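# Roll the carton in one hand until its label is up

## Task

The carton starts loose on the upturned palm of the right hand. Rotate it using only that hand until its label points up; its heading about the vertical is free, and the goal picture shows one acceptable resting state. The hand includes the wrist camera, the camera's post and the arm's final link. The task fails if the carton contacts anything else or leaves the hand. To finish, keep it motionless for a moment resting on the palm or fingers, clear of the wrist, camera and post, with the palm pointing straight up. No hand motor may read moving or overload or be building toward a shutdown (motors dead from the start are ignored). Then declare completion. The hand is opened at that point, and the label must still face up with the carton lying on the open hand.

## Robot and tools

Robot: one arm carrying a right robotic hand with index, middle and ring fingers plus a thumb (16 motors). A fixed mast sits at the wrist on the palm side (x +0.05 to +0.10, z -0.16 to -0.11, reaching to y = +0.06 m) and can collide with things. Fingertips have grippy rubber caps; the rest of the hand is slippery. One camera: cam_wrist, 504x504 fisheye.

Frames. Scene frame: origin on the table below the arm base, +z up, +y to the left when facing along +x. Result poses (end_effector_position in m, end_effector_quat_wxyz, velocities in m/s and rad/s) use this frame. Hand-point frame: the hand point is the pinch spot in front of the palm; +z runs along straightened fingers toward the tips, +x across the palm away from the thumb, +y out of the palm face (palm surface at y = -0.062 m). With the palm facing straight up, the hand's +y points along world +z.

execute_actions: argument actions is a list holding at most one item. Empty list = just read state. {"steps": n} with no rows = wait until n control steps (max 300, 1/30 s each) have elapsed since the previous result. {"rows": [...], "steps": k} = run up to 15 steps; each row covers one step, and the final row repeats if rows run out (k defaults to 15). Optional pictures boolean.

A row is one list of 24 numbers, all in [-1, 1], for the single arm+hand. Order: dx, dy, dz, rx, ry, rz, then index_mcp, index_abd, index_pip, index_dip, middle_mcp, middle_abd, middle_pip, middle_dip, ring_mcp, ring_abd, ring_pip, ring_dip, thumb_cmc, thumb_axl, thumb_mcp, thumb_ipl, current_limit, speed.

The first six are an offset, not a pose: a target measured in the hand point's own axes from the pose printed in the latest result that shows it (or, before any such result, and for later calls in the same reply, from where the robot is when the action begins). Every row is relative to that same base, not to the row before. Scale: 1.0 = 0.6 m for dx, dy, dz and 180 degrees for the rotation vector rx, ry, rz. All zeros means return to the base pose, not hold still. Each step the commanded pose is clipped to within 100 mm and 16 degrees of the measured pose; motion lags about 0.17 s.

The 16 finger numbers are absolute joint goals, linear between each hinge's two stops (degrees at +1 / at -1; value that is straight). Moving toward -1 curls. Finger _mcp bends at the knuckle toward the palm (-18/+128; straight +0.75); _abd swings the finger sideways away from the thumb (-60/+60; 0.00); _pip middle joint (-29/+108; +0.58); _dip tip joint (-21/+117; +0.70). thumb_cmc moves the thumb from beside the palm to in front of it (-20/+120; +0.71); thumb_axl rolls it about its length (-27/+140; +0.68); thumb_mcp (-69/+109; +0.23) and thumb_ipl (-77/+108; +0.17) bend it. With thumb_axl straight, bending goes toward +z; at thumb_axl -0.40 bending follows the thumb_cmc swing direction.

current_limit maps -1..+1 to 0..550 mA per motor (floor 11 mA); low caps also slow and may fail to lift a finger. speed sets the goal-tracking rate to (speed+1)/2 of 5.9 rad/s. Initial values +0.4 and -0.6; the last written values persist.

move: target is one 24-number row as above (same offset rule). speed in m/s 0.002 to 0.5 (default 0.25; turning capped at twice it in rad/s). Optional stop_force 9 to 40 N ends the path when the wrist sensor sees that much extra push along the target direction; unreliable if the move rotates; omit it when backing away from contact. Path lasts 0.5 to 10 s, straight line, short-way rotation, no obstacle slowing. Hand numbers are sent at the start. The move: line reports the ending (done, off_target, moving, held, fault, contact) and limits (paced = pose clipped, held = some steps blocked).

wait: seconds 0 to 10, sends nothing new. zoom_image: camera "cam_wrist", region [x0, y0, x1, y1] pixels, at most 504x504. show_instructions: reshows the goal picture. finished_scene: pass the current scene number to declare done; irreversible.

Results: hand_goal (written goals; repeating them keeps a grip), hand_measured (actual positions; repeating them relaxes), hand_current_ma (positive pushes toward -1), hand_state per motor: moving, goal, blocked, overload. Wrist force/torque lines in the hand frame (offset up to ~4 N, noise ~2.4 N, saturates near 50 N). Pose unreachable and HELD mark clearance-check interference. Hand target shows where the arm is heading.

Avoid: any motor near 495 mA for a cumulative 5 s shuts down for 10 s (overload). Torque at a joint's load limit (wrist joints 26.6 N m) or 150 N external force causes a 10 s fault stop that also drops later calls in the reply. Motors overheating at 85 °C brake the arm. Dropping the carton, letting it touch the wrist/mast, or pushing it off the hand fails the job. The simulation keeps running while replies are written, and occasional random nudges can shove the loose carton.

Each tool is called after "Request:" as name(argument=value, ...), one argument or row to a line, values as JSON.

Reference images:

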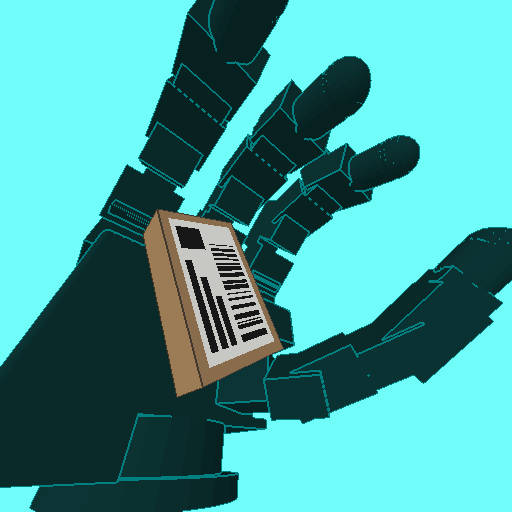

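## Session

Request:
execute_actions(
  actions=[],
)

Scene clock: 0.00 s of 4800.00 s.
end_effector_position=(+0.5961, +0.0871, +0.4946) hand_goal=(+0.046, +0.000, -0.008, +0.280, +0.046, +0.000, -0.008, +0.280, +0.046, +0.000, -0.008, +0.280, -0.104, +0.266, +0.032, -0.018) hand_measured=(+0.060, +0.000, -0.006, +0.282, +0.060, +0.000, -0.006, +0.282, +0.062, +0.000, -0.006, +0.282, -0.092, +0.270, +0.034, -0.016) hand_current_ma=(+77, +0, +12, +12, +76, +0, +12, +14, +89, +0, +12, +12, +65, +27, +12, +11) hand_state=(goal, goal, goal, goal, goal, goal, goal, goal, goal, goal, goal, goal, goal, goal, goal, goal) hand_current_limit=0.40 hand_speed=-0.60 end_effector_quat_wxyz=(+0.501, +0.452, +0.519, +0.524) end_effector_velocity=(-0.000, -0.000, -0.000) end_effector_angular_velocity=(+0.000, +0.001, -0.000)
Joint positions: [-0.144 -1.208  2.21  -4.196 -1.348 -0.034]
Joint velocities: [-0.    -0.001  0.001  0.001  0.     0.   ]
Wrist force (N, on the end effector, along its own x y z axes, offset not removed): no reading
Wrist torque (N m, same axes, about the end effector's origin, offset not removed): no reading
Hand target: +0.596, +0.087, +0.495; +0.501, +0.452, +0.519, +0.524

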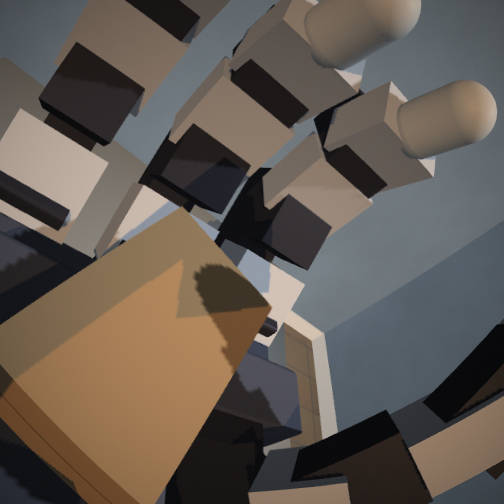

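Request:
zoom_image(
  camera="cam_wrist",
  region=[0, 180, 324, 504],
)

Region (0, 180, 324, 504) of cam_wrist's 504x504 image, scaled by 1.556, with more detail than that image has.

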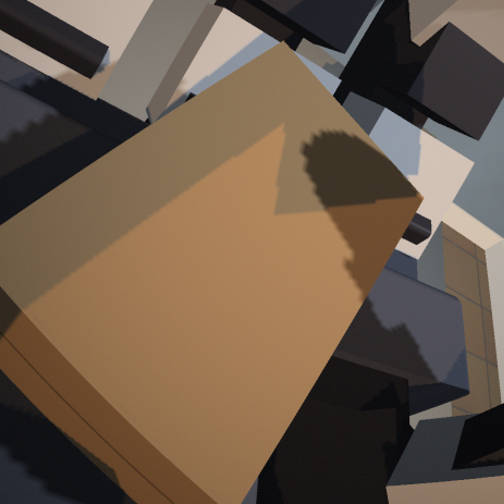

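Request:
zoom_image(
  camera="cam_wrist",
  region=[0, 324, 180, 504],
)

Request:
show_instructions(
)

Region (0, 324, 180, 504) of cam_wrist's 504x504 image, scaled by 2.800, with more detail than that image has.

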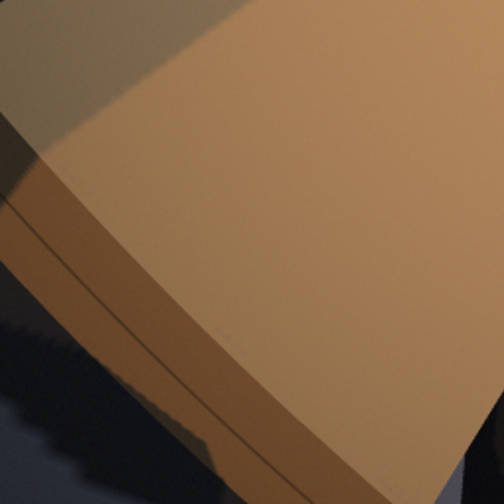

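Reference images for this scene: goal picture from the wrist camera place.

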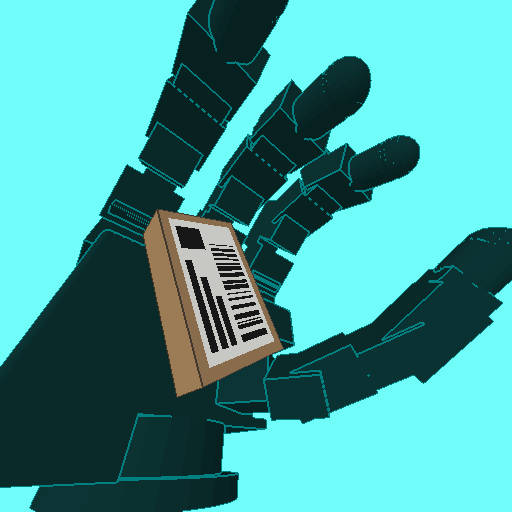

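Request:
move(
  target=[0,0,0,0,0,0, 0.75,0,0.5,-0.4, 0.75,0,0.5,-0.4, 0.75,0,0.5,-0.4, -0.104,0.266,0.032,-0.018, 0.4,-0.4],
)

Scene clock: 60.80 s of 4800.00 s.
end_effector_position=(+0.5961, +0.0871, +0.4946) hand_goal=(+0.750, +0.000, +0.500, -0.400, +0.750, +0.000, +0.500, -0.400, +0.750, +0.000, +0.500, -0.400, -0.104, +0.266, +0.032, -0.018) hand_measured=(+0.760, +0.000, +0.500, -0.398, +0.760, +0.000, +0.500, -0.396, +0.762, +0.000, +0.500, -0.398, -0.092, +0.270, +0.034, -0.016) hand_current_ma=(+51, +0, +2, +15, +51, +0, +2, +17, +60, +0, +2, +15, +65, +27, +12, +11) hand_state=(goal, goal, goal, goal, goal, goal, goal, goal, goal, goal, goal, goal, goal, goal, goal, goal) hand_current_limit=0.40 hand_speed=-0.40 end_effector_quat_wxyz=(+0.501, +0.452, +0.519, +0.524) end_effector_velocity=(+0.000, -0.000, +0.001) end_effector_angular_velocity=(+0.000, -0.002, -0.000)
Joint positions: [-0.144 -1.208  2.21  -4.196 -1.348 -0.034]
Joint velocities: [ 0.     0.    -0.002  0.    -0.     0.   ]
Wrist force (N, on the end effector, along its own x y z axes, offset not removed): [4.1 -1.9 2.0]
Wrist torque (N m, same axes, about the end effector's origin, offset not removed): [-0.37 -0.70 0.14]
Hand target: +0.596, +0.087, +0.495; +0.501, +0.452, +0.519, +0.524
Off the commanded pose: 0.000 m, 0 deg.
move: done
camera_calibration (this result's frames):
cam_wrist: T_world_to_cam=[[0.0294565, -0.721661, 0.69162, -0.265728], [-0.637674, -0.546399, -0.542973, 0.651402], [0.769743, -0.425034, -0.476279, -0.0633888], [0, 0, 0, 1]] pos_world=[0.472003, 0.137217, 0.507285]

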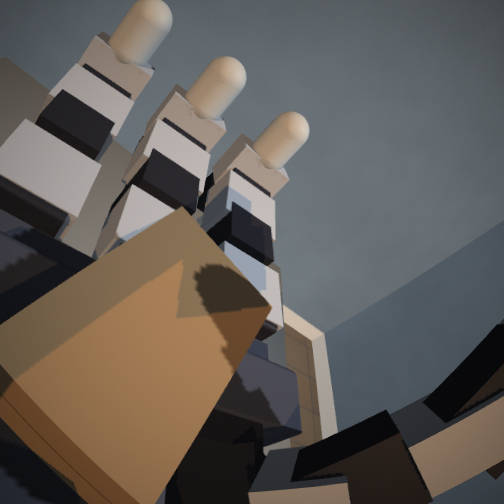

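Request:
move(
  target=[0,0,0,0.10,0,0.0146, 0.75,0,0.5,-0.4, 0.75,0,0.5,-0.4, 0.75,0,0.5,-0.4, -0.104,0.266,0.032,-0.018, 0.4,-0.4],
  speed=0.15,
)

Scene clock: 81.90 s of 4800.00 s.
end_effector_position=(+0.5962, +0.0871, +0.4945) hand_goal=(+0.750, +0.000, +0.500, -0.400, +0.750, +0.000, +0.500, -0.400, +0.750, +0.000, +0.500, -0.400, -0.104, +0.266, +0.032, -0.018) hand_measured=(+0.760, +0.000, +0.500, -0.398, +0.760, +0.000, +0.500, -0.396, +0.762, +0.000, +0.500, -0.398, -0.092, +0.270, +0.032, -0.016) hand_current_ma=(+51, +0, +2, +15, +51, +0, +2, +17, +60, +0, +2, +15, +65, +27, +5, +10) hand_state=(goal, goal, goal, goal, goal, goal, goal, goal, goal, goal, goal, goal, goal, goal, goal, goal) hand_current_limit=0.40 hand_speed=-0.40 end_effector_quat_wxyz=(+0.413, +0.536, +0.584, +0.448) end_effector_velocity=(+0.000, +0.000, +0.002) end_effector_angular_velocity=(-0.000, +0.007, +0.000)
Joint positions: [-0.14  -1.488  2.277 -3.663 -1.366 -0.056]
Joint velocities: [ 0.001 -0.01  -0.004  0.02  -0.001 -0.001]
Wrist force (N, on the end effector, along its own x y z axes, offset not removed): [4.2 -2.9 3.1]
Wrist torque (N m, same axes, about the end effector's origin, offset not removed): [-0.48 -0.70 0.48]
Hand target: +0.596, +0.087, +0.495; +0.413, +0.536, +0.584, +0.448
Off the commanded pose: 0.000 m, 0 deg.
move: done
camera_calibration (this result's frames):
cam_wrist: T_world_to_cam=[[0.232146, -0.734831, 0.637284, -0.358513], [-0.782684, -0.530122, -0.326154, 0.629202], [0.577506, -0.423077, -0.698207, 0.160726], [0, 0, 0, 1]] pos_world=[0.482874, 0.138107, 0.545911]

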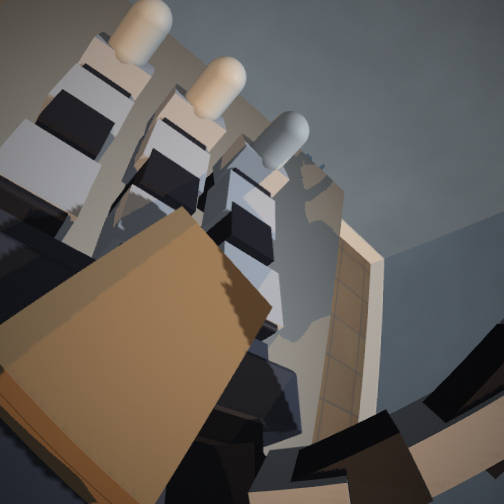

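Request:
move(
  target=[0,0,0,0.055,0,0, 0.75,0,0.5,-0.4, 0.75,0,0.5,-0.4, 0.75,0,0.5,-0.4, -0.104,0.266,0.032,-0.018, 0.4,-0.4],
  speed=0.1,
)

Scene clock: 85.37 s of 4800.00 s.
end_effector_position=(+0.5962, +0.0871, +0.4945) hand_goal=(+0.750, +0.000, +0.500, -0.400, +0.750, +0.000, +0.500, -0.400, +0.750, +0.000, +0.500, -0.400, -0.104, +0.266, +0.032, -0.018) hand_measured=(+0.760, +0.000, +0.500, -0.398, +0.766, +0.000, +0.504, -0.396, +0.762, +0.000, +0.500, -0.398, -0.092, +0.270, +0.032, -0.016) hand_current_ma=(+53, +0, +3, +15, +82, +1, +17, +19, +61, +0, +2, +15, +63, +27, +0, +8) hand_state=(goal, goal, goal, goal, goal, goal, goal, goal, goal, goal, goal, goal, goal, goal, goal, goal) hand_current_limit=0.40 hand_speed=-0.40 end_effector_quat_wxyz=(+0.365, +0.570, +0.620, +0.396) end_effector_velocity=(-0.000, -0.000, +0.001) end_effector_angular_velocity=(+0.000, +0.010, -0.001)
Joint positions: [-0.14  -1.623  2.253 -3.329 -1.378 -0.091]
Joint velocities: [-0.001 -0.009 -0.003  0.022 -0.001 -0.001]
Wrist force (N, on the end effector, along its own x y z axes, offset not removed): [1.4 -0.2 0.6]
Wrist torque (N m, same axes, about the end effector's origin, offset not removed): [0.03 -0.28 0.16]
Hand target: +0.596, +0.087, +0.495; +0.365, +0.570, +0.621, +0.396
Off the commanded pose: 0.000 m, 0 deg.
move: done
camera_calibration (this result's frames):
cam_wrist: T_world_to_cam=[[0.338058, -0.72578, 0.599133, -0.403589], [-0.826257, -0.533669, -0.180266, 0.583367], [0.450572, -0.434097, -0.780092, 0.277817], [0, 0, 0, 1]] pos_world=[0.493271, 0.139008, 0.563688]

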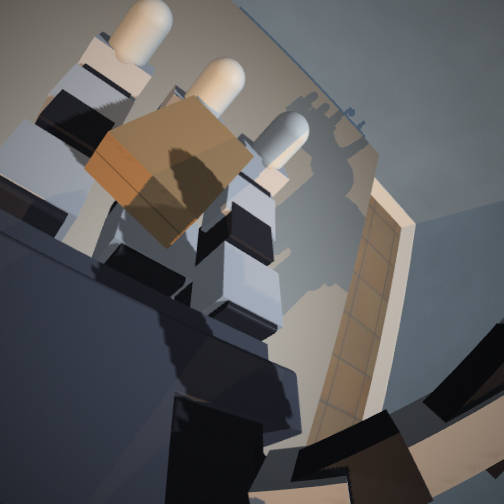

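Request:
zoom_image(
  camera="cam_wrist",
  region=[40, 40, 340, 340],
)

Region (40, 40, 340, 340) of cam_wrist's 504x504 image, scaled by 1.680, with more detail than that image has.

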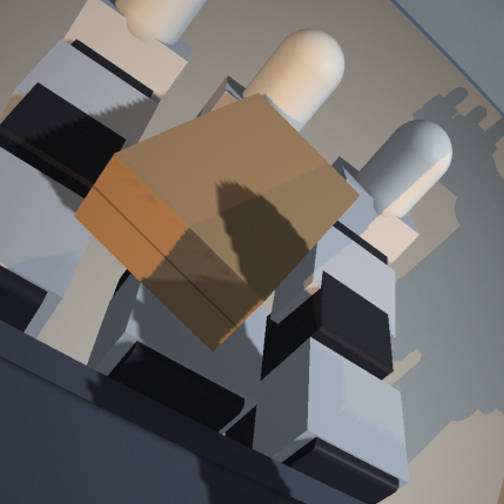

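Request:
move(
  target=[0,0,0,0,0,0, 0.2,0,0.5,-0.4, 0.2,0,0.5,-0.4, 0.2,0,0.5,-0.4, -0.104,0.266,0.032,-0.018, 0.4,-0.8],
)

Scene clock: 109.40 s of 4800.00 s.
end_effector_position=(+0.5962, +0.0871, +0.4945) hand_goal=(+0.200, +0.000, +0.500, -0.400, +0.200, +0.000, +0.500, -0.400, +0.200, +0.000, +0.500, -0.400, -0.104, +0.266, +0.032, -0.018) hand_measured=(+0.226, +0.000, +0.500, -0.398, +0.236, +0.000, +0.504, -0.396, +0.230, +0.000, +0.500, -0.398, -0.092, +0.270, +0.032, -0.016) hand_current_ma=(+139, +0, +3, +14, +189, +1, +17, +19, +161, +0, +2, +14, +63, +27, +0, +8) hand_state=(blocked, goal, goal, goal, blocked, goal, goal, goal, blocked, goal, goal, goal, goal, goal, goal, goal) hand_current_limit=0.40 hand_speed=-0.80 end_effector_quat_wxyz=(+0.365, +0.570, +0.620, +0.396) end_effector_velocity=(+0.000, +0.000, +0.000) end_effector_angular_velocity=(-0.000, -0.001, +0.001)
Joint positions: [-0.14  -1.623  2.253 -3.329 -1.378 -0.091]
Joint velocities: [ 0.     0.001 -0.001 -0.001  0.    -0.   ]
Wrist force (N, on the end effector, along its own x y z axes, offset not removed): [3.9 -1.3 1.3]
Wrist torque (N m, same axes, about the end effector's origin, offset not removed): [-0.26 -0.60 0.26]
Hand target: +0.596, +0.087, +0.495; +0.365, +0.570, +0.620, +0.396
Off the commanded pose: 0.000 m, 0 deg.
move: done
camera_calibration (this result's frames):
cam_wrist: T_world_to_cam=[[0.338067, -0.725774, 0.599135, -0.403589], [-0.826248, -0.533682, -0.18027, 0.583369], [0.450583, -0.43409, -0.78009, 0.277815], [0, 0, 0, 1]] pos_world=[0.493268, 0.139016, 0.563689]

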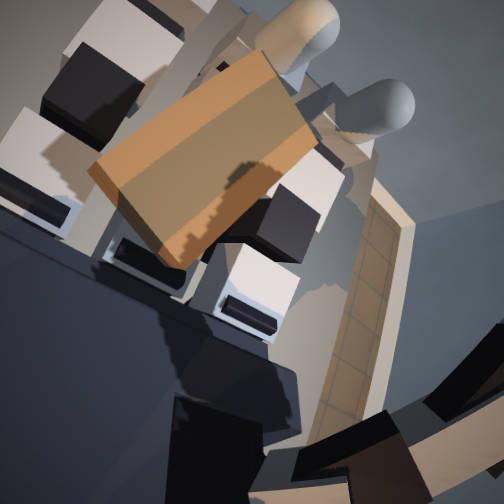

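Request:
move(
  target=[0,0,0,0,0,0, -0.05,0,0.5,-0.4, -0.05,0,0.5,-0.4, -0.05,0,0.5,-0.4, -0.104,0.266,0.032,-0.018, 0.4,-0.85],
)

Scene clock: 112.47 s of 4800.00 s.
end_effector_position=(+0.5962, +0.0871, +0.4945) hand_goal=(-0.050, +0.000, +0.500, -0.400, -0.050, +0.000, +0.500, -0.400, -0.050, +0.000, +0.500, -0.400, -0.104, +0.266, +0.032, -0.018) hand_measured=(-0.026, +0.000, +0.500, -0.398, -0.018, +0.000, +0.504, -0.398, -0.022, +0.000, +0.500, -0.398, -0.092, +0.270, +0.032, -0.016) hand_current_ma=(+125, +0, +3, +13, +173, +1, +17, +15, +145, +0, +2, +13, +63, +27, +0, +8) hand_state=(blocked, goal, goal, goal, blocked, goal, goal, goal, blocked, goal, goal, goal, goal, goal, goal, goal) hand_current_limit=0.40 hand_speed=-0.85 end_effector_quat_wxyz=(+0.365, +0.570, +0.620, +0.396) end_effector_velocity=(-0.000, +0.000, +0.001) end_effector_angular_velocity=(+0.001, -0.002, -0.000)
Joint positions: [-0.14  -1.623  2.253 -3.329 -1.378 -0.091]
Joint velocities: [ 0.    -0.002 -0.    -0.     0.     0.001]
Wrist force (N, on the end effector, along its own x y z axes, offset not removed): [1.5 -0.7 1.5]
Wrist torque (N m, same axes, about the end effector's origin, offset not removed): [-0.09 -0.24 0.06]
Hand target: +0.596, +0.087, +0.495; +0.365, +0.570, +0.620, +0.396
Off the commanded pose: 0.000 m, 0 deg.
move: done
camera_calibration (this result's frames):
cam_wrist: T_world_to_cam=[[0.33806, -0.72578, 0.599132, -0.403587], [-0.826257, -0.53367, -0.180265, 0.583366], [0.450571, -0.434097, -0.780094, 0.277817], [0, 0, 0, 1]] pos_world=[0.493271, 0.139008, 0.563685]

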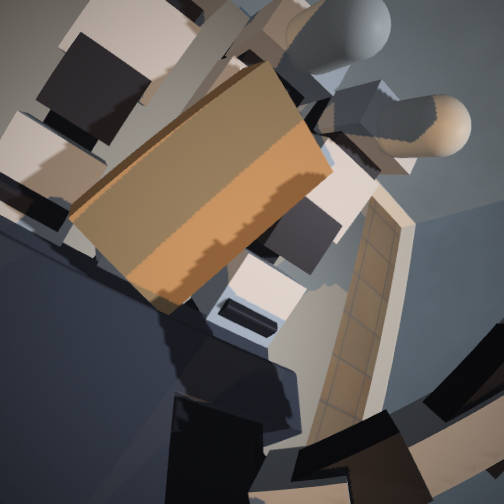

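Request:
move(
  target=[0,0,0,0,0,0, -0.35,0,0.5,-0.4, -0.35,0,0.5,-0.4, -0.35,0,0.5,-0.4, -0.104,0.266,0.032,-0.018, 0.4,-0.85],
)

Scene clock: 116.13 s of 4800.00 s.
end_effector_position=(+0.5962, +0.0871, +0.4945) hand_goal=(-0.350, +0.000, +0.500, -0.400, -0.350, +0.000, +0.500, -0.400, -0.350, +0.000, +0.500, -0.400, -0.104, +0.266, +0.032, -0.018) hand_measured=(-0.332, +0.000, +0.500, -0.398, -0.326, +0.000, +0.504, -0.398, -0.330, +0.000, +0.500, -0.398, -0.092, +0.270, +0.032, -0.016) hand_current_ma=(+93, +0, +3, +12, +129, +1, +17, +14, +107, +0, +2, +12, +63, +27, +0, +8) hand_state=(goal, goal, goal, goal, blocked, goal, goal, goal, blocked, goal, goal, goal, goal, goal, goal, goal) hand_current_limit=0.40 hand_speed=-0.85 end_effector_quat_wxyz=(+0.365, +0.570, +0.620, +0.396) end_effector_velocity=(+0.001, -0.001, -0.001) end_effector_angular_velocity=(+0.002, +0.002, -0.002)
Joint positions: [-0.14  -1.623  2.253 -3.329 -1.378 -0.091]
Joint velocities: [-0.001  0.001 -0.     0.001 -0.     0.002]
Wrist force (N, on the end effector, along its own x y z axes, offset not removed): [5.3 -0.2 6.0]
Wrist torque (N m, same axes, about the end effector's origin, offset not removed): [-0.53 -0.85 0.43]
Hand target: +0.596, +0.087, +0.495; +0.365, +0.570, +0.620, +0.396
Off the commanded pose: 0.000 m, 0 deg.
move: done
camera_calibration (this result's frames):
cam_wrist: T_world_to_cam=[[0.338071, -0.725775, 0.599132, -0.403587], [-0.826249, -0.533683, -0.180265, 0.583366], [0.450578, -0.434089, -0.780094, 0.277817], [0, 0, 0, 1]] pos_world=[0.493269, 0.139016, 0.563685]

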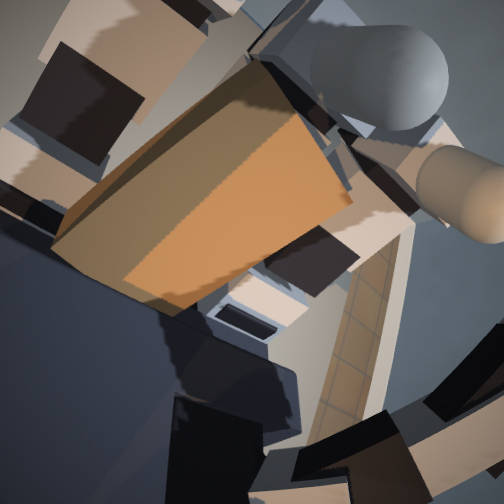

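Request:
move(
  target=[0,0,0,0,0,0, -0.55,0,0.5,-0.4, -0.55,0,0.5,-0.4, -0.55,0,0.5,-0.4, -0.104,0.266,0.032,-0.018, 0.4,-0.85],
)

Scene clock: 123.60 s of 4800.00 s.
end_effector_position=(+0.5962, +0.0871, +0.4945) hand_goal=(-0.550, +0.000, +0.500, -0.400, -0.550, +0.000, +0.500, -0.400, -0.550, +0.000, +0.500, -0.400, -0.104, +0.266, +0.032, -0.018) hand_measured=(-0.538, +0.000, +0.500, -0.398, -0.478, +0.000, +0.506, -0.398, -0.478, +0.000, +0.504, -0.398, -0.092, +0.270, +0.032, -0.016) hand_current_ma=(+64, +0, +3, +11, +385, +1, +28, +13, +385, +0, +22, +11, +63, +27, +0, +8) hand_state=(goal, goal, goal, goal, blocked, goal, goal, goal, blocked, goal, goal, goal, goal, goal, goal, goal) hand_current_limit=0.40 hand_speed=-0.85 end_effector_quat_wxyz=(+0.365, +0.570, +0.620, +0.396) end_effector_velocity=(-0.000, +0.000, +0.002) end_effector_angular_velocity=(-0.002, -0.004, +0.001)
Joint positions: [-0.14  -1.623  2.253 -3.329 -1.378 -0.091]
Joint velocities: [-0.    -0.001 -0.001 -0.002  0.    -0.002]
Wrist force (N, on the end effector, along its own x y z axes, offset not removed): [-2.0 3.1 5.9]
Wrist torque (N m, same axes, about the end effector's origin, offset not removed): [0.07 -0.06 -0.10]
Hand target: +0.596, +0.087, +0.495; +0.365, +0.570, +0.620, +0.396
Off the commanded pose: 0.000 m, 0 deg.
move: done
camera_calibration (this result's frames):
cam_wrist: T_world_to_cam=[[0.33806, -0.72578, 0.599132, -0.403587], [-0.826257, -0.53367, -0.180265, 0.583366], [0.450571, -0.434097, -0.780093, 0.277816], [0, 0, 0, 1]] pos_world=[0.493271, 0.139008, 0.563685]

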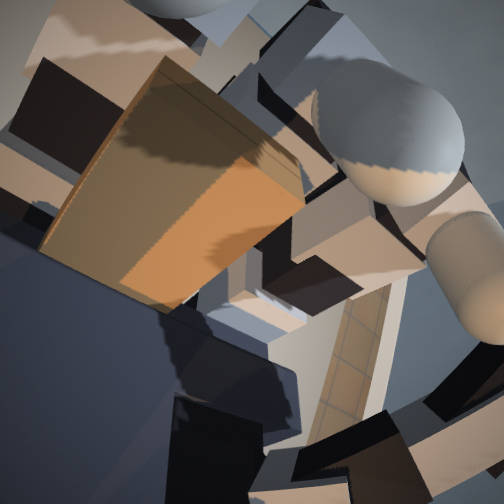

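Request:
move(
  target=[0,0,0,-0.138,0,0, -0.4,0,0.5,0.2, -0.38,0,0.5,0.2, -0.38,0,0.5,0.2, -0.104,0.266,0.032,-0.018, 0.4,-0.8],
  speed=0.1,
)

Scene clock: 145.10 s of 4800.00 s.
end_effector_position=(+0.5960, +0.0871, +0.4945) hand_goal=(-0.400, +0.000, +0.500, +0.200, -0.380, +0.000, +0.500, +0.200, -0.380, +0.000, +0.500, +0.200, -0.104, +0.266, +0.032, -0.018) hand_measured=(-0.396, +0.000, +0.500, +0.196, -0.376, +0.000, +0.502, +0.196, -0.376, +0.000, +0.502, +0.196, -0.092, +0.270, +0.032, -0.016) hand_current_ma=(+19, +0, +3, -17, +20, +1, +15, -19, +24, +0, +15, -17, +63, +27, +0, +8) hand_state=(goal, goal, goal, goal, goal, goal, goal, goal, goal, goal, goal, goal, goal, goal, goal, goal) hand_current_limit=0.40 hand_speed=-0.80 end_effector_quat_wxyz=(+0.479, +0.478, +0.521, +0.520) end_effector_velocity=(+0.001, -0.000, -0.001) end_effector_angular_velocity=(+0.002, -0.008, -0.000)
Joint positions: [-0.131 -1.255  2.229 -4.114 -1.367 -0.   ]
Joint velocities: [ 0.001  0.01  -0.005 -0.014 -0.001  0.003]
Wrist force (N, on the end effector, along its own x y z axes, offset not removed): [-1.2 0.9 0.6]
Wrist torque (N m, same axes, about the end effector's origin, offset not removed): [0.11 0.04 -0.18]
Hand target: +0.596, +0.087, +0.495; +0.479, +0.478, +0.520, +0.521
Off the commanded pose: 0.000 m, 0 deg.
move: done
camera_calibration (this result's frames):
cam_wrist: T_world_to_cam=[[0.0628826, -0.74935, 0.659182, -0.267157], [-0.670864, -0.520746, -0.527981, 0.661449], [0.738909, -0.409021, -0.535458, -0.0171203], [0, 0, 0, 1]] pos_world=[0.473193, 0.137251, 0.51617]

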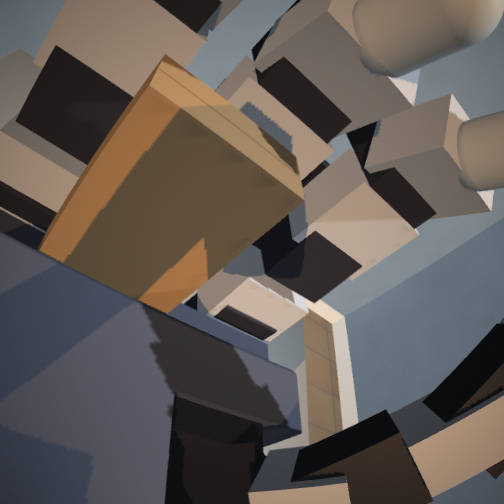

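Request:
move(
  target=[0,0,0,0,0,0, -0.4,0,0.5,0.2, -0.38,0,-0.1,0.3, -0.38,0,-0.1,0.3, -0.104,0.266,0.032,-0.018, 0.4,-0.85],
)

Scene clock: 163.10 s of 4800.00 s.
end_effector_position=(+0.5960, +0.0871, +0.4945) hand_goal=(-0.400, +0.000, +0.500, +0.200, -0.380, +0.000, -0.100, +0.300, -0.380, +0.000, -0.100, +0.300, -0.104, +0.266, +0.032, -0.018) hand_measured=(-0.396, +0.000, +0.500, +0.196, -0.332, +0.000, -0.046, +0.296, -0.332, -0.006, -0.058, +0.296, -0.092, +0.270, +0.032, -0.016) hand_current_ma=(+19, +0, +3, -17, +256, +2, +283, -21, +252, -23, +232, -18, +63, +27, +0, +8) hand_state=(goal, goal, goal, goal, blocked, goal, blocked, goal, blocked, goal, blocked, goal, goal, goal, goal, goal) hand_current_limit=0.40 hand_speed=-0.85 end_effector_quat_wxyz=(+0.479, +0.478, +0.521, +0.520) end_effector_velocity=(+0.000, -0.000, -0.000) end_effector_angular_velocity=(-0.001, +0.000, -0.000)
Joint positions: [-0.131 -1.255  2.229 -4.114 -1.367 -0.   ]
Joint velocities: [-0.     0.001 -0.001  0.     0.    -0.001]
Wrist force (N, on the end effector, along its own x y z axes, offset not removed): [3.8 0.3 2.6]
Wrist torque (N m, same axes, about the end effector's origin, offset not removed): [-0.42 -0.51 0.41]
Hand target: +0.596, +0.087, +0.495; +0.479, +0.478, +0.521, +0.520
Off the commanded pose: 0.000 m, 0 deg.
move: done
camera_calibration (this result's frames):
cam_wrist: T_world_to_cam=[[0.0628835, -0.74935, 0.659182, -0.267157], [-0.670865, -0.520747, -0.52798, 0.661449], [0.738909, -0.409021, -0.535459, -0.0171199], [0, 0, 0, 1]] pos_world=[0.473193, 0.137251, 0.51617]

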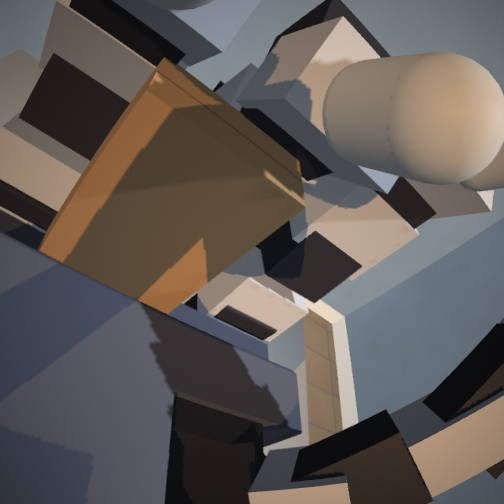

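Request:
move(
  target=[0,0,0,0,0,0, -0.4,0,0.5,0.2, -0.36,0,0.5,0.3, -0.38,0,0.5,0.3, -0.104,0.266,0.032,-0.018, 0.4,-0.6],
)

Request:
move(
  target=[0,0,0,0,0,0, -0.4,0,0.5,0.2, 0.6,0,0.5,0.3, -0.38,0,0.5,0.3, -0.104,0.266,0.032,-0.018, 0.4,-0.6],
)

Scene clock: 204.53 s of 4800.00 s.
end_effector_position=(+0.5960, +0.0871, +0.4945) hand_goal=(-0.400, +0.000, +0.500, +0.200, -0.360, +0.000, +0.500, +0.300, -0.380, +0.000, +0.500, +0.300, -0.104, +0.266, +0.032, -0.018) hand_measured=(-0.396, +0.000, +0.500, +0.196, -0.356, +0.000, +0.498, +0.296, -0.374, -0.004, +0.498, +0.296, -0.092, +0.270, +0.032, -0.016) hand_current_ma=(+19, +0, +3, -17, +20, +2, -13, -20, +36, -14, -13, -17, +63, +27, +0, +8) hand_state=(goal, goal, goal, goal, goal, goal, goal, goal, goal, goal, goal, goal, goal, goal, goal, goal) hand_current_limit=0.40 hand_speed=-0.60 end_effector_quat_wxyz=(+0.479, +0.478, +0.521, +0.520) end_effector_velocity=(+0.001, -0.001, +0.000) end_effector_angular_velocity=(+0.002, +0.001, -0.001)
Joint positions: [-0.131 -1.255  2.229 -4.114 -1.367 -0.   ]
Joint velocities: [-0.001 -0.    -0.001  0.002  0.     0.002]
Wrist force (N, on the end effector, along its own x y z axes, offset not removed): [1.3 0.3 -1.9]
Wrist torque (N m, same axes, about the end effector's origin, offset not removed): [0.13 -0.18 0.15]
Hand target: +0.596, +0.087, +0.495; +0.479, +0.478, +0.521, +0.520
Off the commanded pose: 0.000 m, 0 deg.
move: done
camera_calibration (this result's frames):
cam_wrist: T_world_to_cam=[[0.0628826, -0.74935, 0.659182, -0.267157], [-0.670865, -0.520746, -0.527981, 0.661449], [0.738909, -0.409021, -0.535458, -0.0171203], [0, 0, 0, 1]] pos_world=[0.473193, 0.137251, 0.51617]

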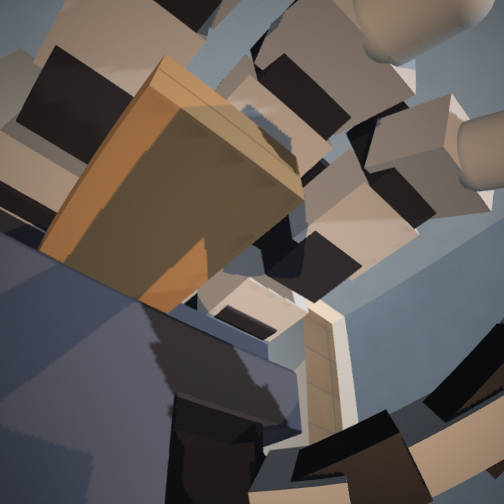

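Scene clock: 205.83 s of 4800.00 s.
end_effector_position=(+0.5960, +0.0871, +0.4945) hand_goal=(-0.400, +0.000, +0.500, +0.200, +0.600, +0.000, +0.500, +0.300, -0.380, +0.000, +0.500, +0.300, -0.104, +0.266, +0.032, -0.018) hand_measured=(-0.396, +0.000, +0.500, +0.196, +0.610, +0.000, +0.500, +0.298, -0.374, -0.004, +0.498, +0.296, -0.092, +0.270, +0.032, -0.016) hand_current_ma=(+19, +0, +3, -17, +52, +2, +4, -13, +35, -14, -13, -17, +63, +27, +0, +8) hand_state=(goal, goal, goal, goal, goal, goal, goal, goal, goal, goal, goal, goal, goal, goal, goal, goal) hand_current_limit=0.40 hand_speed=-0.60 end_effector_quat_wxyz=(+0.479, +0.478, +0.521, +0.520) end_effector_velocity=(+0.000, -0.000, -0.000) end_effector_angular_velocity=(-0.000, +0.000, -0.001)
Joint positions: [-0.131 -1.255  2.229 -4.114 -1.367 -0.   ]
Joint velocities: [-0.001  0.001 -0.     0.     0.    -0.   ]
Wrist force (N, on the end effector, along its own x y z axes, offset not removed): [1.7 2.3 2.8]
Wrist torque (N m, same axes, about the end effector's origin, offset not removed): [0.22 -0.28 0.18]
Hand target: +0.596, +0.087, +0.495; +0.479, +0.478, +0.521, +0.520
Off the commanded pose: 0.000 m, 0 deg.
move: done
camera_calibration (this result's frames):
cam_wrist: T_world_to_cam=[[0.0628784, -0.749349, 0.659183, -0.267156], [-0.670861, -0.520747, -0.527985, 0.661449], [0.738913, -0.409021, -0.535453, -0.0171231], [0, 0, 0, 1]] pos_world=[0.473191, 0.137251, 0.516171]

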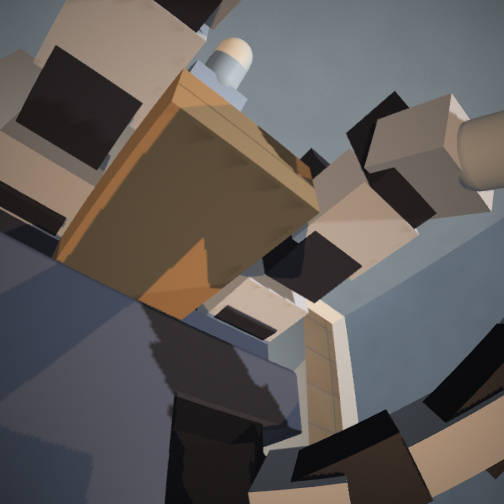

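Request:
move(
  target=[0,0,0,0,0,0, -0.4,0,0.5,0.2, 0.6,0.15,-0.74,-0.32, -0.38,0,0.5,0.3, -0.104,0.266,0.032,-0.018, 0.4,-0.6],
)

Scene clock: 211.67 s of 4800.00 s.
end_effector_position=(+0.5960, +0.0871, +0.4945) hand_goal=(-0.400, +0.000, +0.500, +0.200, +0.600, +0.150, -0.740, -0.320, -0.380, +0.000, +0.500, +0.300, -0.104, +0.266, +0.032, -0.018) hand_measured=(-0.396, +0.000, +0.500, +0.196, +0.610, +0.146, -0.738, -0.318, -0.374, -0.004, +0.498, +0.296, -0.092, +0.270, +0.032, -0.016) hand_current_ma=(+19, +0, +3, -17, +54, -13, +10, +13, +35, -14, -13, -17, +63, +27, +0, +8) hand_state=(goal, goal, goal, goal, goal, goal, goal, goal, goal, goal, goal, goal, goal, goal, goal, goal) hand_current_limit=0.40 hand_speed=-0.60 end_effector_quat_wxyz=(+0.479, +0.478, +0.521, +0.520) end_effector_velocity=(-0.000, +0.001, +0.000) end_effector_angular_velocity=(+0.001, -0.001, +0.001)
Joint positions: [-0.131 -1.255  2.229 -4.114 -1.367 -0.   ]
Joint velocities: [ 0.001 -0.001  0.    -0.    -0.     0.001]
Wrist force (N, on the end effector, along its own x y z axes, offset not removed): [2.7 -2.1 4.0]
Wrist torque (N m, same axes, about the end effector's origin, offset not removed): [-0.75 -0.50 0.08]
Hand target: +0.596, +0.087, +0.495; +0.479, +0.478, +0.521, +0.520
Off the commanded pose: 0.000 m, 0 deg.
move: done
camera_calibration (this result's frames):
cam_wrist: T_world_to_cam=[[0.0628825, -0.74935, 0.659182, -0.267157], [-0.670865, -0.520746, -0.527981, 0.661449], [0.738909, -0.409021, -0.535458, -0.0171202], [0, 0, 0, 1]] pos_world=[0.473193, 0.137251, 0.51617]

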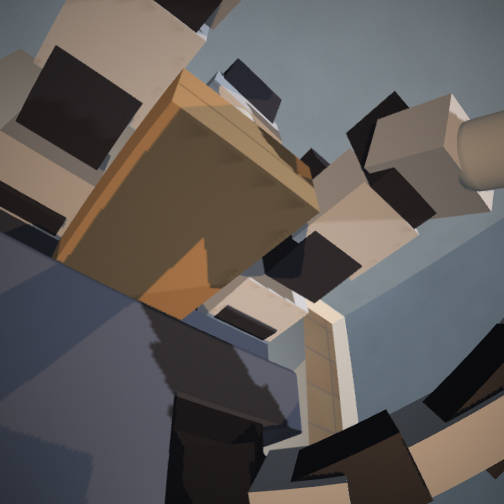

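Request:
move(
  target=[0,0,0,0,0,0, -0.4,0,0.5,0.2, 0.35,0.15,-0.74,-0.22, -0.1,0,0.5,0.3, -0.104,0.266,0.032,-0.018, 0.4,-0.8],
)

Scene clock: 217.43 s of 4800.00 s.
end_effector_position=(+0.5960, +0.0871, +0.4945) hand_goal=(-0.400, +0.000, +0.500, +0.200, +0.350, +0.150, -0.740, -0.220, -0.100, +0.000, +0.500, +0.300, -0.104, +0.266, +0.032, -0.018) hand_measured=(-0.396, +0.000, +0.500, +0.196, +0.480, +0.148, -0.732, -0.222, -0.096, -0.004, +0.498, +0.298, -0.092, +0.270, +0.032, -0.016) hand_current_ma=(+19, +0, +3, -17, +385, -9, +43, -12, +21, -14, -7, -15, +63, +27, +0, +8) hand_state=(goal, goal, goal, goal, blocked, goal, goal, goal, goal, goal, goal, goal, goal, goal, goal, goal) hand_current_limit=0.40 hand_speed=-0.80 end_effector_quat_wxyz=(+0.479, +0.478, +0.521, +0.520) end_effector_velocity=(-0.000, -0.000, +0.000) end_effector_angular_velocity=(+0.001, -0.001, -0.001)
Joint positions: [-0.131 -1.255  2.229 -4.114 -1.367 -0.   ]
Joint velocities: [-0.001 -0.001  0.    -0.    -0.     0.001]
Wrist force (N, on the end effector, along its own x y z axes, offset not removed): [2.5 -0.1 3.0]
Wrist torque (N m, same axes, about the end effector's origin, offset not removed): [-0.41 -0.41 0.19]
Hand target: +0.596, +0.087, +0.495; +0.479, +0.478, +0.521, +0.520
Off the commanded pose: 0.000 m, 0 deg.
move: done
camera_calibration (this result's frames):
cam_wrist: T_world_to_cam=[[0.0628779, -0.749349, 0.659183, -0.267155], [-0.670861, -0.520747, -0.527985, 0.661449], [0.738913, -0.409021, -0.535452, -0.0171234], [0, 0, 0, 1]] pos_world=[0.473191, 0.137251, 0.516171]

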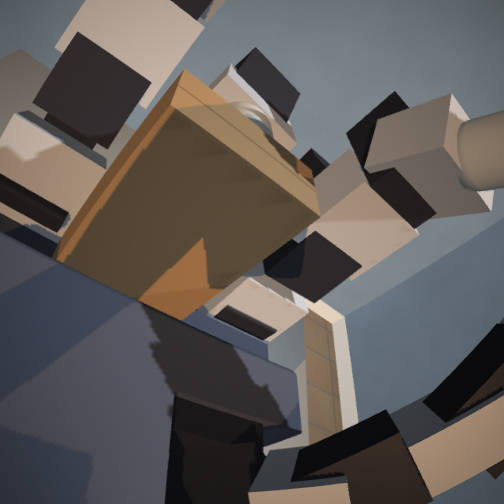

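Request:
move(
  target=[0,0,0,0,0,0, -0.4,0,0.5,0.2, 1.0,0,-0.3,0.0, -0.25,0.8,0.4,0.45, -0.104,0.266,0.032,-0.018, 0.4,-0.7],
)

Scene clock: 262.10 s of 4800.00 s.
end_effector_position=(+0.5960, +0.0871, +0.4945) hand_goal=(-0.400, +0.000, +0.500, +0.200, +1.000, +0.000, -0.300, +0.000, -0.250, +0.800, +0.400, +0.450, -0.104, +0.266, +0.032, -0.018) hand_measured=(-0.396, +0.000, +0.500, +0.196, +1.000, +0.004, -0.300, -0.004, -0.238, +0.800, +0.404, +0.448, -0.092, +0.270, +0.032, -0.016) hand_current_ma=(+19, +0, +3, -17, +1, +14, -2, -17, +63, +4, +17, -14, +63, +27, +0, +8) hand_state=(goal, goal, goal, goal, goal, goal, goal, goal, goal, goal, goal, goal, goal, goal, goal, goal) hand_current_limit=0.40 hand_speed=-0.70 end_effector_quat_wxyz=(+0.479, +0.478, +0.521, +0.520) end_effector_velocity=(-0.000, +0.001, -0.001) end_effector_angular_velocity=(+0.001, +0.000, +0.001)
Joint positions: [-0.131 -1.255  2.229 -4.114 -1.367 -0.   ]
Joint velocities: [ 0.001  0.001  0.001 -0.002 -0.     0.001]
Wrist force (N, on the end effector, along its own x y z axes, offset not removed): [4.1 2.1 0.4]
Wrist torque (N m, same axes, about the end effector's origin, offset not removed): [0.02 -0.50 0.50]
Hand target: +0.596, +0.087, +0.495; +0.479, +0.478, +0.521, +0.520
Off the commanded pose: 0.000 m, 0 deg.
move: done
camera_calibration (this result's frames):
cam_wrist: T_world_to_cam=[[0.0628826, -0.74935, 0.659182, -0.267157], [-0.670865, -0.520746, -0.527981, 0.661449], [0.738909, -0.409021, -0.535458, -0.01712], [0, 0, 0, 1]] pos_world=[0.473193, 0.137251, 0.51617]

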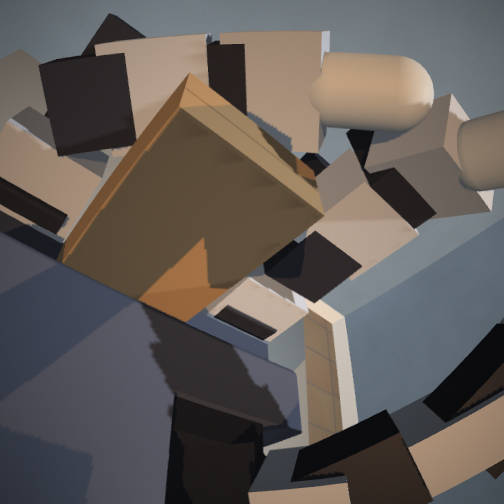

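Request:
move(
  target=[0,0,0,0,0,0, -0.4,0,0.5,0.2, 1.0,0,-0.3,0.0, -0.32,0.8,0.0,0.45, -0.104,0.266,0.032,-0.018, 0.4,-0.85],
)

Scene clock: 266.90 s of 4800.00 s.
end_effector_position=(+0.5960, +0.0871, +0.4945) hand_goal=(-0.400, +0.000, +0.500, +0.200, +1.000, +0.000, -0.300, +0.000, -0.320, +0.800, +0.000, +0.450, -0.104, +0.266, +0.032, -0.018) hand_measured=(-0.396, +0.000, +0.500, +0.196, +1.000, +0.004, -0.300, -0.004, -0.266, +0.784, +0.254, +0.458, -0.092, +0.270, +0.032, -0.016) hand_current_ma=(+19, +0, +3, -17, +1, +14, -2, -17, +292, -70, +382, +43, +63, +27, +0, +8) hand_state=(goal, goal, goal, goal, goal, goal, goal, goal, blocked, goal, blocked, goal, goal, goal, goal, goal) hand_current_limit=0.40 hand_speed=-0.85 end_effector_quat_wxyz=(+0.479, +0.478, +0.521, +0.520) end_effector_velocity=(+0.000, -0.000, +0.000) end_effector_angular_velocity=(+0.001, +0.000, -0.000)
Joint positions: [-0.131 -1.255  2.229 -4.114 -1.367 -0.   ]
Joint velocities: [-0.    -0.001 -0.     0.001 -0.     0.001]
Wrist force (N, on the end effector, along its own x y z axes, offset not removed): [0.6 -5.9 2.9]
Wrist torque (N m, same axes, about the end effector's origin, offset not removed): [-1.02 -0.31 -0.19]
Hand target: +0.596, +0.087, +0.495; +0.479, +0.478, +0.521, +0.520
Off the commanded pose: 0.000 m, 0 deg.
move: done
camera_calibration (this result's frames):
cam_wrist: T_world_to_cam=[[0.0628775, -0.749349, 0.659183, -0.267155], [-0.67086, -0.520747, -0.527986, 0.661449], [0.738913, -0.409021, -0.535452, -0.0171236], [0, 0, 0, 1]] pos_world=[0.473191, 0.137251, 0.516171]

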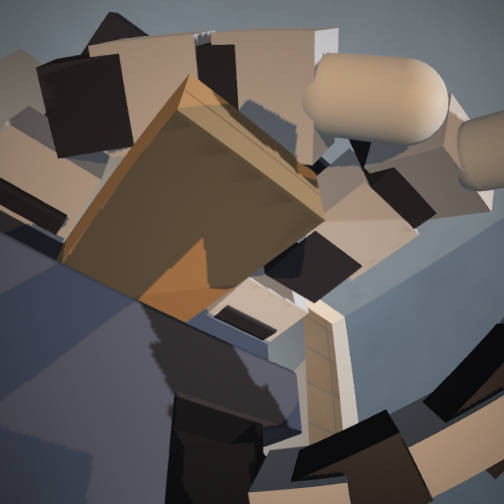

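Request:
zoom_image(
  camera="cam_wrist",
  region=[130, 200, 330, 400],
)

Region (130, 200, 330, 400) of cam_wrist's 504x504 image, scaled by 2.520, with more detail than that image has.

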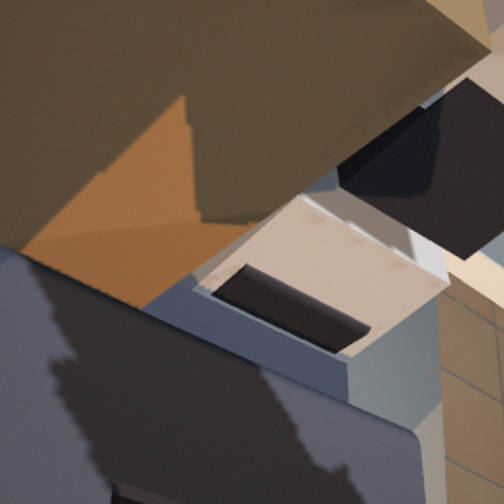

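Request:
execute_actions(
  actions=[
    {"rows": [[0,0,0,0,0,0, -0.4,0,0.5,0.2, 1.0,0,-0.3,0.0, -0.15,0.8,0.55,0.5, -0.104,0.266,0.032,-0.018, 0.4,-0.5]], "steps": 15},
  ],
  pictures=false,
)

Request:
move(
  target=[0,0,0,0,0,0, -0.4,0,0.5,0.2, 0.65,0.15,-0.74,-0.3, 0.7,0,0.55,0.5, -0.104,0.266,0.032,-0.018, 0.4,-0.6],
)

Scene clock: 327.40 s of 4800.00 s.
end_effector_position=(+0.5960, +0.0871, +0.4945) hand_goal=(-0.400, +0.000, +0.500, +0.200, +1.000, +0.000, -0.300, +0.000, -0.150, +0.800, +0.550, +0.500, -0.104, +0.266, +0.032, -0.018) hand_measured=(-0.396, +0.000, +0.500, +0.196, +1.000, +0.004, -0.300, -0.004, -0.146, +0.800, +0.548, +0.498, -0.092, +0.270, +0.032, -0.016) hand_current_ma=(+19, +0, +3, -17, +1, +14, -2, -17, +19, +4, -7, -13, +63, +27, +0, +8) hand_state=(goal, goal, goal, goal, goal, goal, goal, goal, goal, goal, goal, goal, goal, goal, goal, goal) hand_current_limit=0.40 hand_speed=-0.50 end_effector_quat_wxyz=(+0.479, +0.478, +0.521, +0.520) end_effector_velocity=(-0.000, +0.000, +0.000) end_effector_angular_velocity=(+0.001, +0.001, +0.000)
Joint positions: [-0.131 -1.255  2.229 -4.114 -1.367 -0.   ]
Joint velocities: [ 0.001 -0.002  0.001  0.001 -0.     0.001]
Wrist force (N, on the end effector, along its own x y z axes, offset not removed): [4.8 1.2 2.5]
Wrist torque (N m, same axes, about the end effector's origin, offset not removed): [-0.11 -0.81 0.39]
Hand target: +0.596, +0.087, +0.495; +0.479, +0.478, +0.521, +0.520
Off the commanded pose: 0.000 m, 0 deg.
Steps of this call (steps 1 to 1800: nothing new was sent; steps 1801 to 1815: all 15 steps of this action). Readings (end_effector_position | what the end effector reports):
1801: (+0.5960, +0.0871, +0.4945) | hand_goal=(-0.400, +0.000, +0.500, +0.200, +1.000, +0.000, -0.300, +0.000, -0.150, +0.800, +0.550, +0.500, -0.104, +0.266, +0.032, -0.018) hand_measured=(-0.396, +0.000, +0.500, +0.196, +1.000, +0.004, -0.300, -0.004, -0.266, +0.784, +0.252, +0.458, -0.092, +0.270, +0.032, -0.016) hand_current_ma=(+19, +0, +3, -17, +1, +14, -2, -17, +293, -70, +385, +44, +63, +27, +0, +8) hand_state=(goal, goal, goal, goal, goal, goal, goal, goal, moving, goal, moving, moving, goal, goal, goal, goal) hand_current_limit=0.40 hand_speed=-0.50
1802: (+0.5960, +0.0871, +0.4945) | hand_goal=(-0.400, +0.000, +0.500, +0.200, +1.000, +0.000, -0.300, +0.000, -0.150, +0.800, +0.550, +0.500, -0.104, +0.266, +0.032, -0.018) hand_measured=(-0.396, +0.000, +0.500, +0.196, +1.000, +0.004, -0.300, -0.004, -0.258, +0.784, +0.252, +0.468, -0.092, +0.270, +0.032, -0.016) hand_current_ma=(+19, +0, +3, -17, +1, +14, -2, -17, +139, -70, +87, -31, +63, +27, +0, +8) hand_state=(goal, goal, goal, goal, goal, goal, goal, goal, moving, goal, moving, moving, goal, goal, goal, goal) hand_current_limit=0.40 hand_speed=-0.50
1804: (+0.5960, +0.0871, +0.4945) | hand_goal=(-0.400, +0.000, +0.500, +0.200, +1.000, +0.000, -0.300, +0.000, -0.150, +0.800, +0.550, +0.500, -0.104, +0.266, +0.032, -0.018) hand_measured=(-0.396, +0.000, +0.500, +0.196, +1.000, +0.004, -0.300, -0.004, -0.230, +0.794, +0.278, +0.496, -0.092, +0.270, +0.032, -0.016) hand_current_ma=(+19, +0, +3, -17, +1, +14, -2, -17, -65, +4, -68, -14, +63, +27, +0, +8) hand_state=(goal, goal, goal, goal, goal, goal, goal, goal, moving, moving, moving, moving, goal, goal, goal, goal) hand_current_limit=0.40 hand_speed=-0.50
1808: (+0.5960, +0.0871, +0.4945) | hand_goal=(-0.400, +0.000, +0.500, +0.200, +1.000, +0.000, -0.300, +0.000, -0.150, +0.800, +0.550, +0.500, -0.104, +0.266, +0.032, -0.018) hand_measured=(-0.396, +0.000, +0.500, +0.196, +1.000, +0.004, -0.300, -0.004, -0.148, +0.800, +0.426, +0.498, -0.092, +0.270, +0.032, -0.016) hand_current_ma=(+19, +0, +3, -17, +1, +14, -2, -17, +20, +3, -58, -13, +63, +27, +0, +8) hand_state=(goal, goal, goal, goal, goal, goal, goal, goal, moving, goal, moving, goal, goal, goal, goal, goal) hand_current_limit=0.40 hand_speed=-0.50
1815: the state above

Scene clock: 329.07 s of 4800.00 s.
end_effector_position=(+0.5960, +0.0871, +0.4945) hand_goal=(-0.400, +0.000, +0.500, +0.200, +0.650, +0.150, -0.740, -0.300, +0.700, +0.000, +0.550, +0.500, -0.104, +0.266, +0.032, -0.018) hand_measured=(-0.396, +0.000, +0.500, +0.196, +0.670, +0.148, -0.738, -0.298, +0.712, +0.004, +0.550, +0.498, -0.092, +0.270, +0.032, -0.016) hand_current_ma=(+19, +0, +3, -17, +105, -8, +11, +13, +63, +14, +4, -11, +63, +27, +0, +8) hand_state=(goal, goal, goal, goal, goal, goal, goal, goal, goal, goal, goal, goal, goal, goal, goal, goal) hand_current_limit=0.40 hand_speed=-0.60 end_effector_quat_wxyz=(+0.479, +0.478, +0.521, +0.520) end_effector_velocity=(+0.000, -0.000, -0.001) end_effector_angular_velocity=(+0.001, +0.003, -0.000)
Joint positions: [-0.131 -1.255  2.229 -4.114 -1.367 -0.   ]
Joint velocities: [-0.    -0.     0.001  0.002  0.     0.   ]
Wrist force (N, on the end effector, along its own x y z axes, offset not removed): [2.1 2.0 3.1]
Wrist torque (N m, same axes, about the end effector's origin, offset not removed): [0.05 -0.50 0.29]
Hand target: +0.596, +0.087, +0.495; +0.479, +0.478, +0.521, +0.520
Off the commanded pose: 0.000 m, 0 deg.
move: done
camera_calibration (this result's frames):
cam_wrist: T_world_to_cam=[[0.062882, -0.74935, 0.659182, -0.267157], [-0.670864, -0.520746, -0.527982, 0.661449], [0.73891, -0.409021, -0.535457, -0.0171202], [0, 0, 0, 1]] pos_world=[0.473192, 0.137251, 0.516171]

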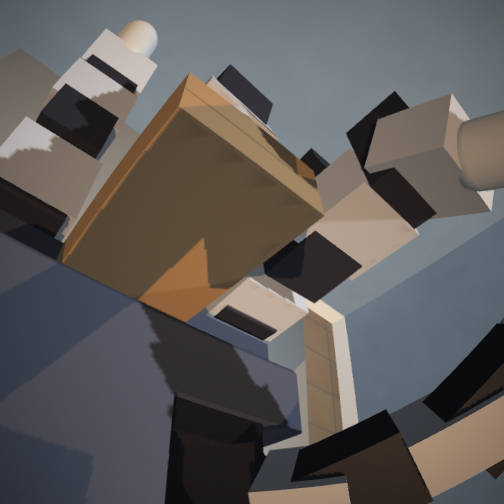

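Request:
execute_actions(
  actions=[
    {"rows": [[0,0,0,0,0,0, -0.4,0,0.5,0.2, 0.35,0.15,-0.74,-0.25, 0.7,0,0.55,0.5, -0.104,0.266,0.032,-0.018, 0.4,-0.7]], "steps": 15},
  ],
)

Scene clock: 332.87 s of 4800.00 s.
end_effector_position=(+0.5960, +0.0871, +0.4945) hand_goal=(-0.400, +0.000, +0.500, +0.200, +0.350, +0.150, -0.740, -0.250, +0.700, +0.000, +0.550, +0.500, -0.104, +0.266, +0.032, -0.018) hand_measured=(-0.396, +0.000, +0.500, +0.196, +0.484, +0.148, -0.732, -0.254, +0.712, +0.004, +0.550, +0.498, -0.092, +0.270, +0.032, -0.016) hand_current_ma=(+19, +0, +3, -17, +385, -6, +39, -18, +63, +14, +5, -11, +63, +27, +0, +8) hand_state=(goal, goal, goal, goal, blocked, goal, goal, goal, goal, goal, goal, goal, goal, goal, goal, goal) hand_current_limit=0.40 hand_speed=-0.70 end_effector_quat_wxyz=(+0.479, +0.478, +0.521, +0.520) end_effector_velocity=(+0.000, -0.000, +0.000) end_effector_angular_velocity=(-0.000, -0.000, -0.000)
Joint positions: [-0.131 -1.255  2.229 -4.114 -1.367 -0.   ]
Joint velocities: [ 0.     0.    -0.001 -0.    -0.    -0.   ]
Wrist force (N, on the end effector, along its own x y z axes, offset not removed): [0.7 -3.2 0.7]
Wrist torque (N m, same axes, about the end effector's origin, offset not removed): [-0.76 -0.03 -0.05]
Hand target: +0.596, +0.087, +0.495; +0.479, +0.478, +0.521, +0.520
Off the commanded pose: 0.000 m, 0 deg.
Steps of this call (steps 1 to 99: nothing new was sent; steps 100 to 114: all 15 steps of this action). Readings (end_effector_position | what the end effector reports):
100: (+0.5960, +0.0871, +0.4945) | hand_goal=(-0.400, +0.000, +0.500, +0.200, +0.350, +0.150, -0.740, -0.250, +0.700, +0.000, +0.550, +0.500, -0.104, +0.266, +0.032, -0.018) hand_measured=(-0.396, +0.000, +0.500, +0.196, +0.670, +0.148, -0.738, -0.298, +0.712, +0.004, +0.550, +0.498, -0.092, +0.270, +0.032, -0.016) hand_current_ma=(+19, +0, +3, -17, +105, -8, +11, +13, +63, +14, +4, -11, +63, +27, +0, +8) hand_state=(goal, goal, goal, goal, moving, goal, goal, moving, goal, goal, goal, goal, goal, goal, goal, goal) hand_current_limit=0.40 hand_speed=-0.70
101: (+0.5960, +0.0871, +0.4945) | hand_goal=(-0.400, +0.000, +0.500, +0.200, +0.350, +0.150, -0.740, -0.250, +0.700, +0.000, +0.550, +0.500, -0.104, +0.266, +0.032, -0.018) hand_measured=(-0.396, +0.000, +0.500, +0.196, +0.664, +0.148, -0.738, -0.294, +0.712, +0.004, +0.550, +0.498, -0.092, +0.270, +0.032, -0.016) hand_current_ma=(+19, +0, +3, -17, +152, -8, +11, -61, +63, +14, +4, -11, +63, +27, +0, +8) hand_state=(goal, goal, goal, goal, moving, goal, goal, moving, goal, goal, goal, goal, goal, goal, goal, goal) hand_current_limit=0.40 hand_speed=-0.70
103: (+0.5960, +0.0871, +0.4945) | hand_goal=(-0.400, +0.000, +0.500, +0.200, +0.350, +0.150, -0.740, -0.250, +0.700, +0.000, +0.550, +0.500, -0.104, +0.266, +0.032, -0.018) hand_measured=(-0.396, +0.000, +0.500, +0.196, +0.626, +0.148, -0.738, -0.262, +0.712, +0.004, +0.550, +0.498, -0.092, +0.270, +0.032, -0.016) hand_current_ma=(+19, +0, +3, -17, +138, -8, +11, -22, +63, +14, +4, -11, +63, +27, +0, +8) hand_state=(goal, goal, goal, goal, moving, goal, goal, moving, goal, goal, goal, goal, goal, goal, goal, goal) hand_current_limit=0.40 hand_speed=-0.70
107: (+0.5960, +0.0871, +0.4945) | hand_goal=(-0.400, +0.000, +0.500, +0.200, +0.350, +0.150, -0.740, -0.250, +0.700, +0.000, +0.550, +0.500, -0.104, +0.266, +0.032, -0.018) hand_measured=(-0.396, +0.000, +0.500, +0.196, +0.532, +0.148, -0.738, -0.254, +0.712, +0.004, +0.550, +0.498, -0.092, +0.270, +0.032, -0.016) hand_current_ma=(+19, +0, +3, -17, +132, -8, +9, -24, +63, +14, +4, -11, +63, +27, +0, +8) hand_state=(goal, goal, goal, goal, moving, goal, goal, goal, goal, goal, goal, goal, goal, goal, goal, goal) hand_current_limit=0.40 hand_speed=-0.70
114: the state above
camera_calibration (this result's frames):
cam_wrist: T_world_to_cam=[[0.0628821, -0.74935, 0.659182, -0.267157], [-0.670864, -0.520746, -0.527981, 0.661449], [0.738909, -0.409021, -0.535458, -0.0171201], [0, 0, 0, 1]] pos_world=[0.473192, 0.137251, 0.516171]

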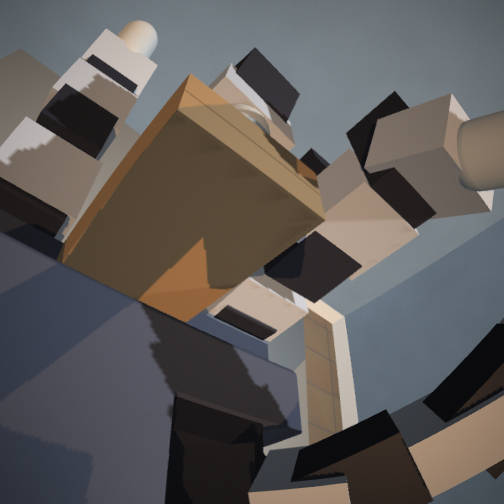

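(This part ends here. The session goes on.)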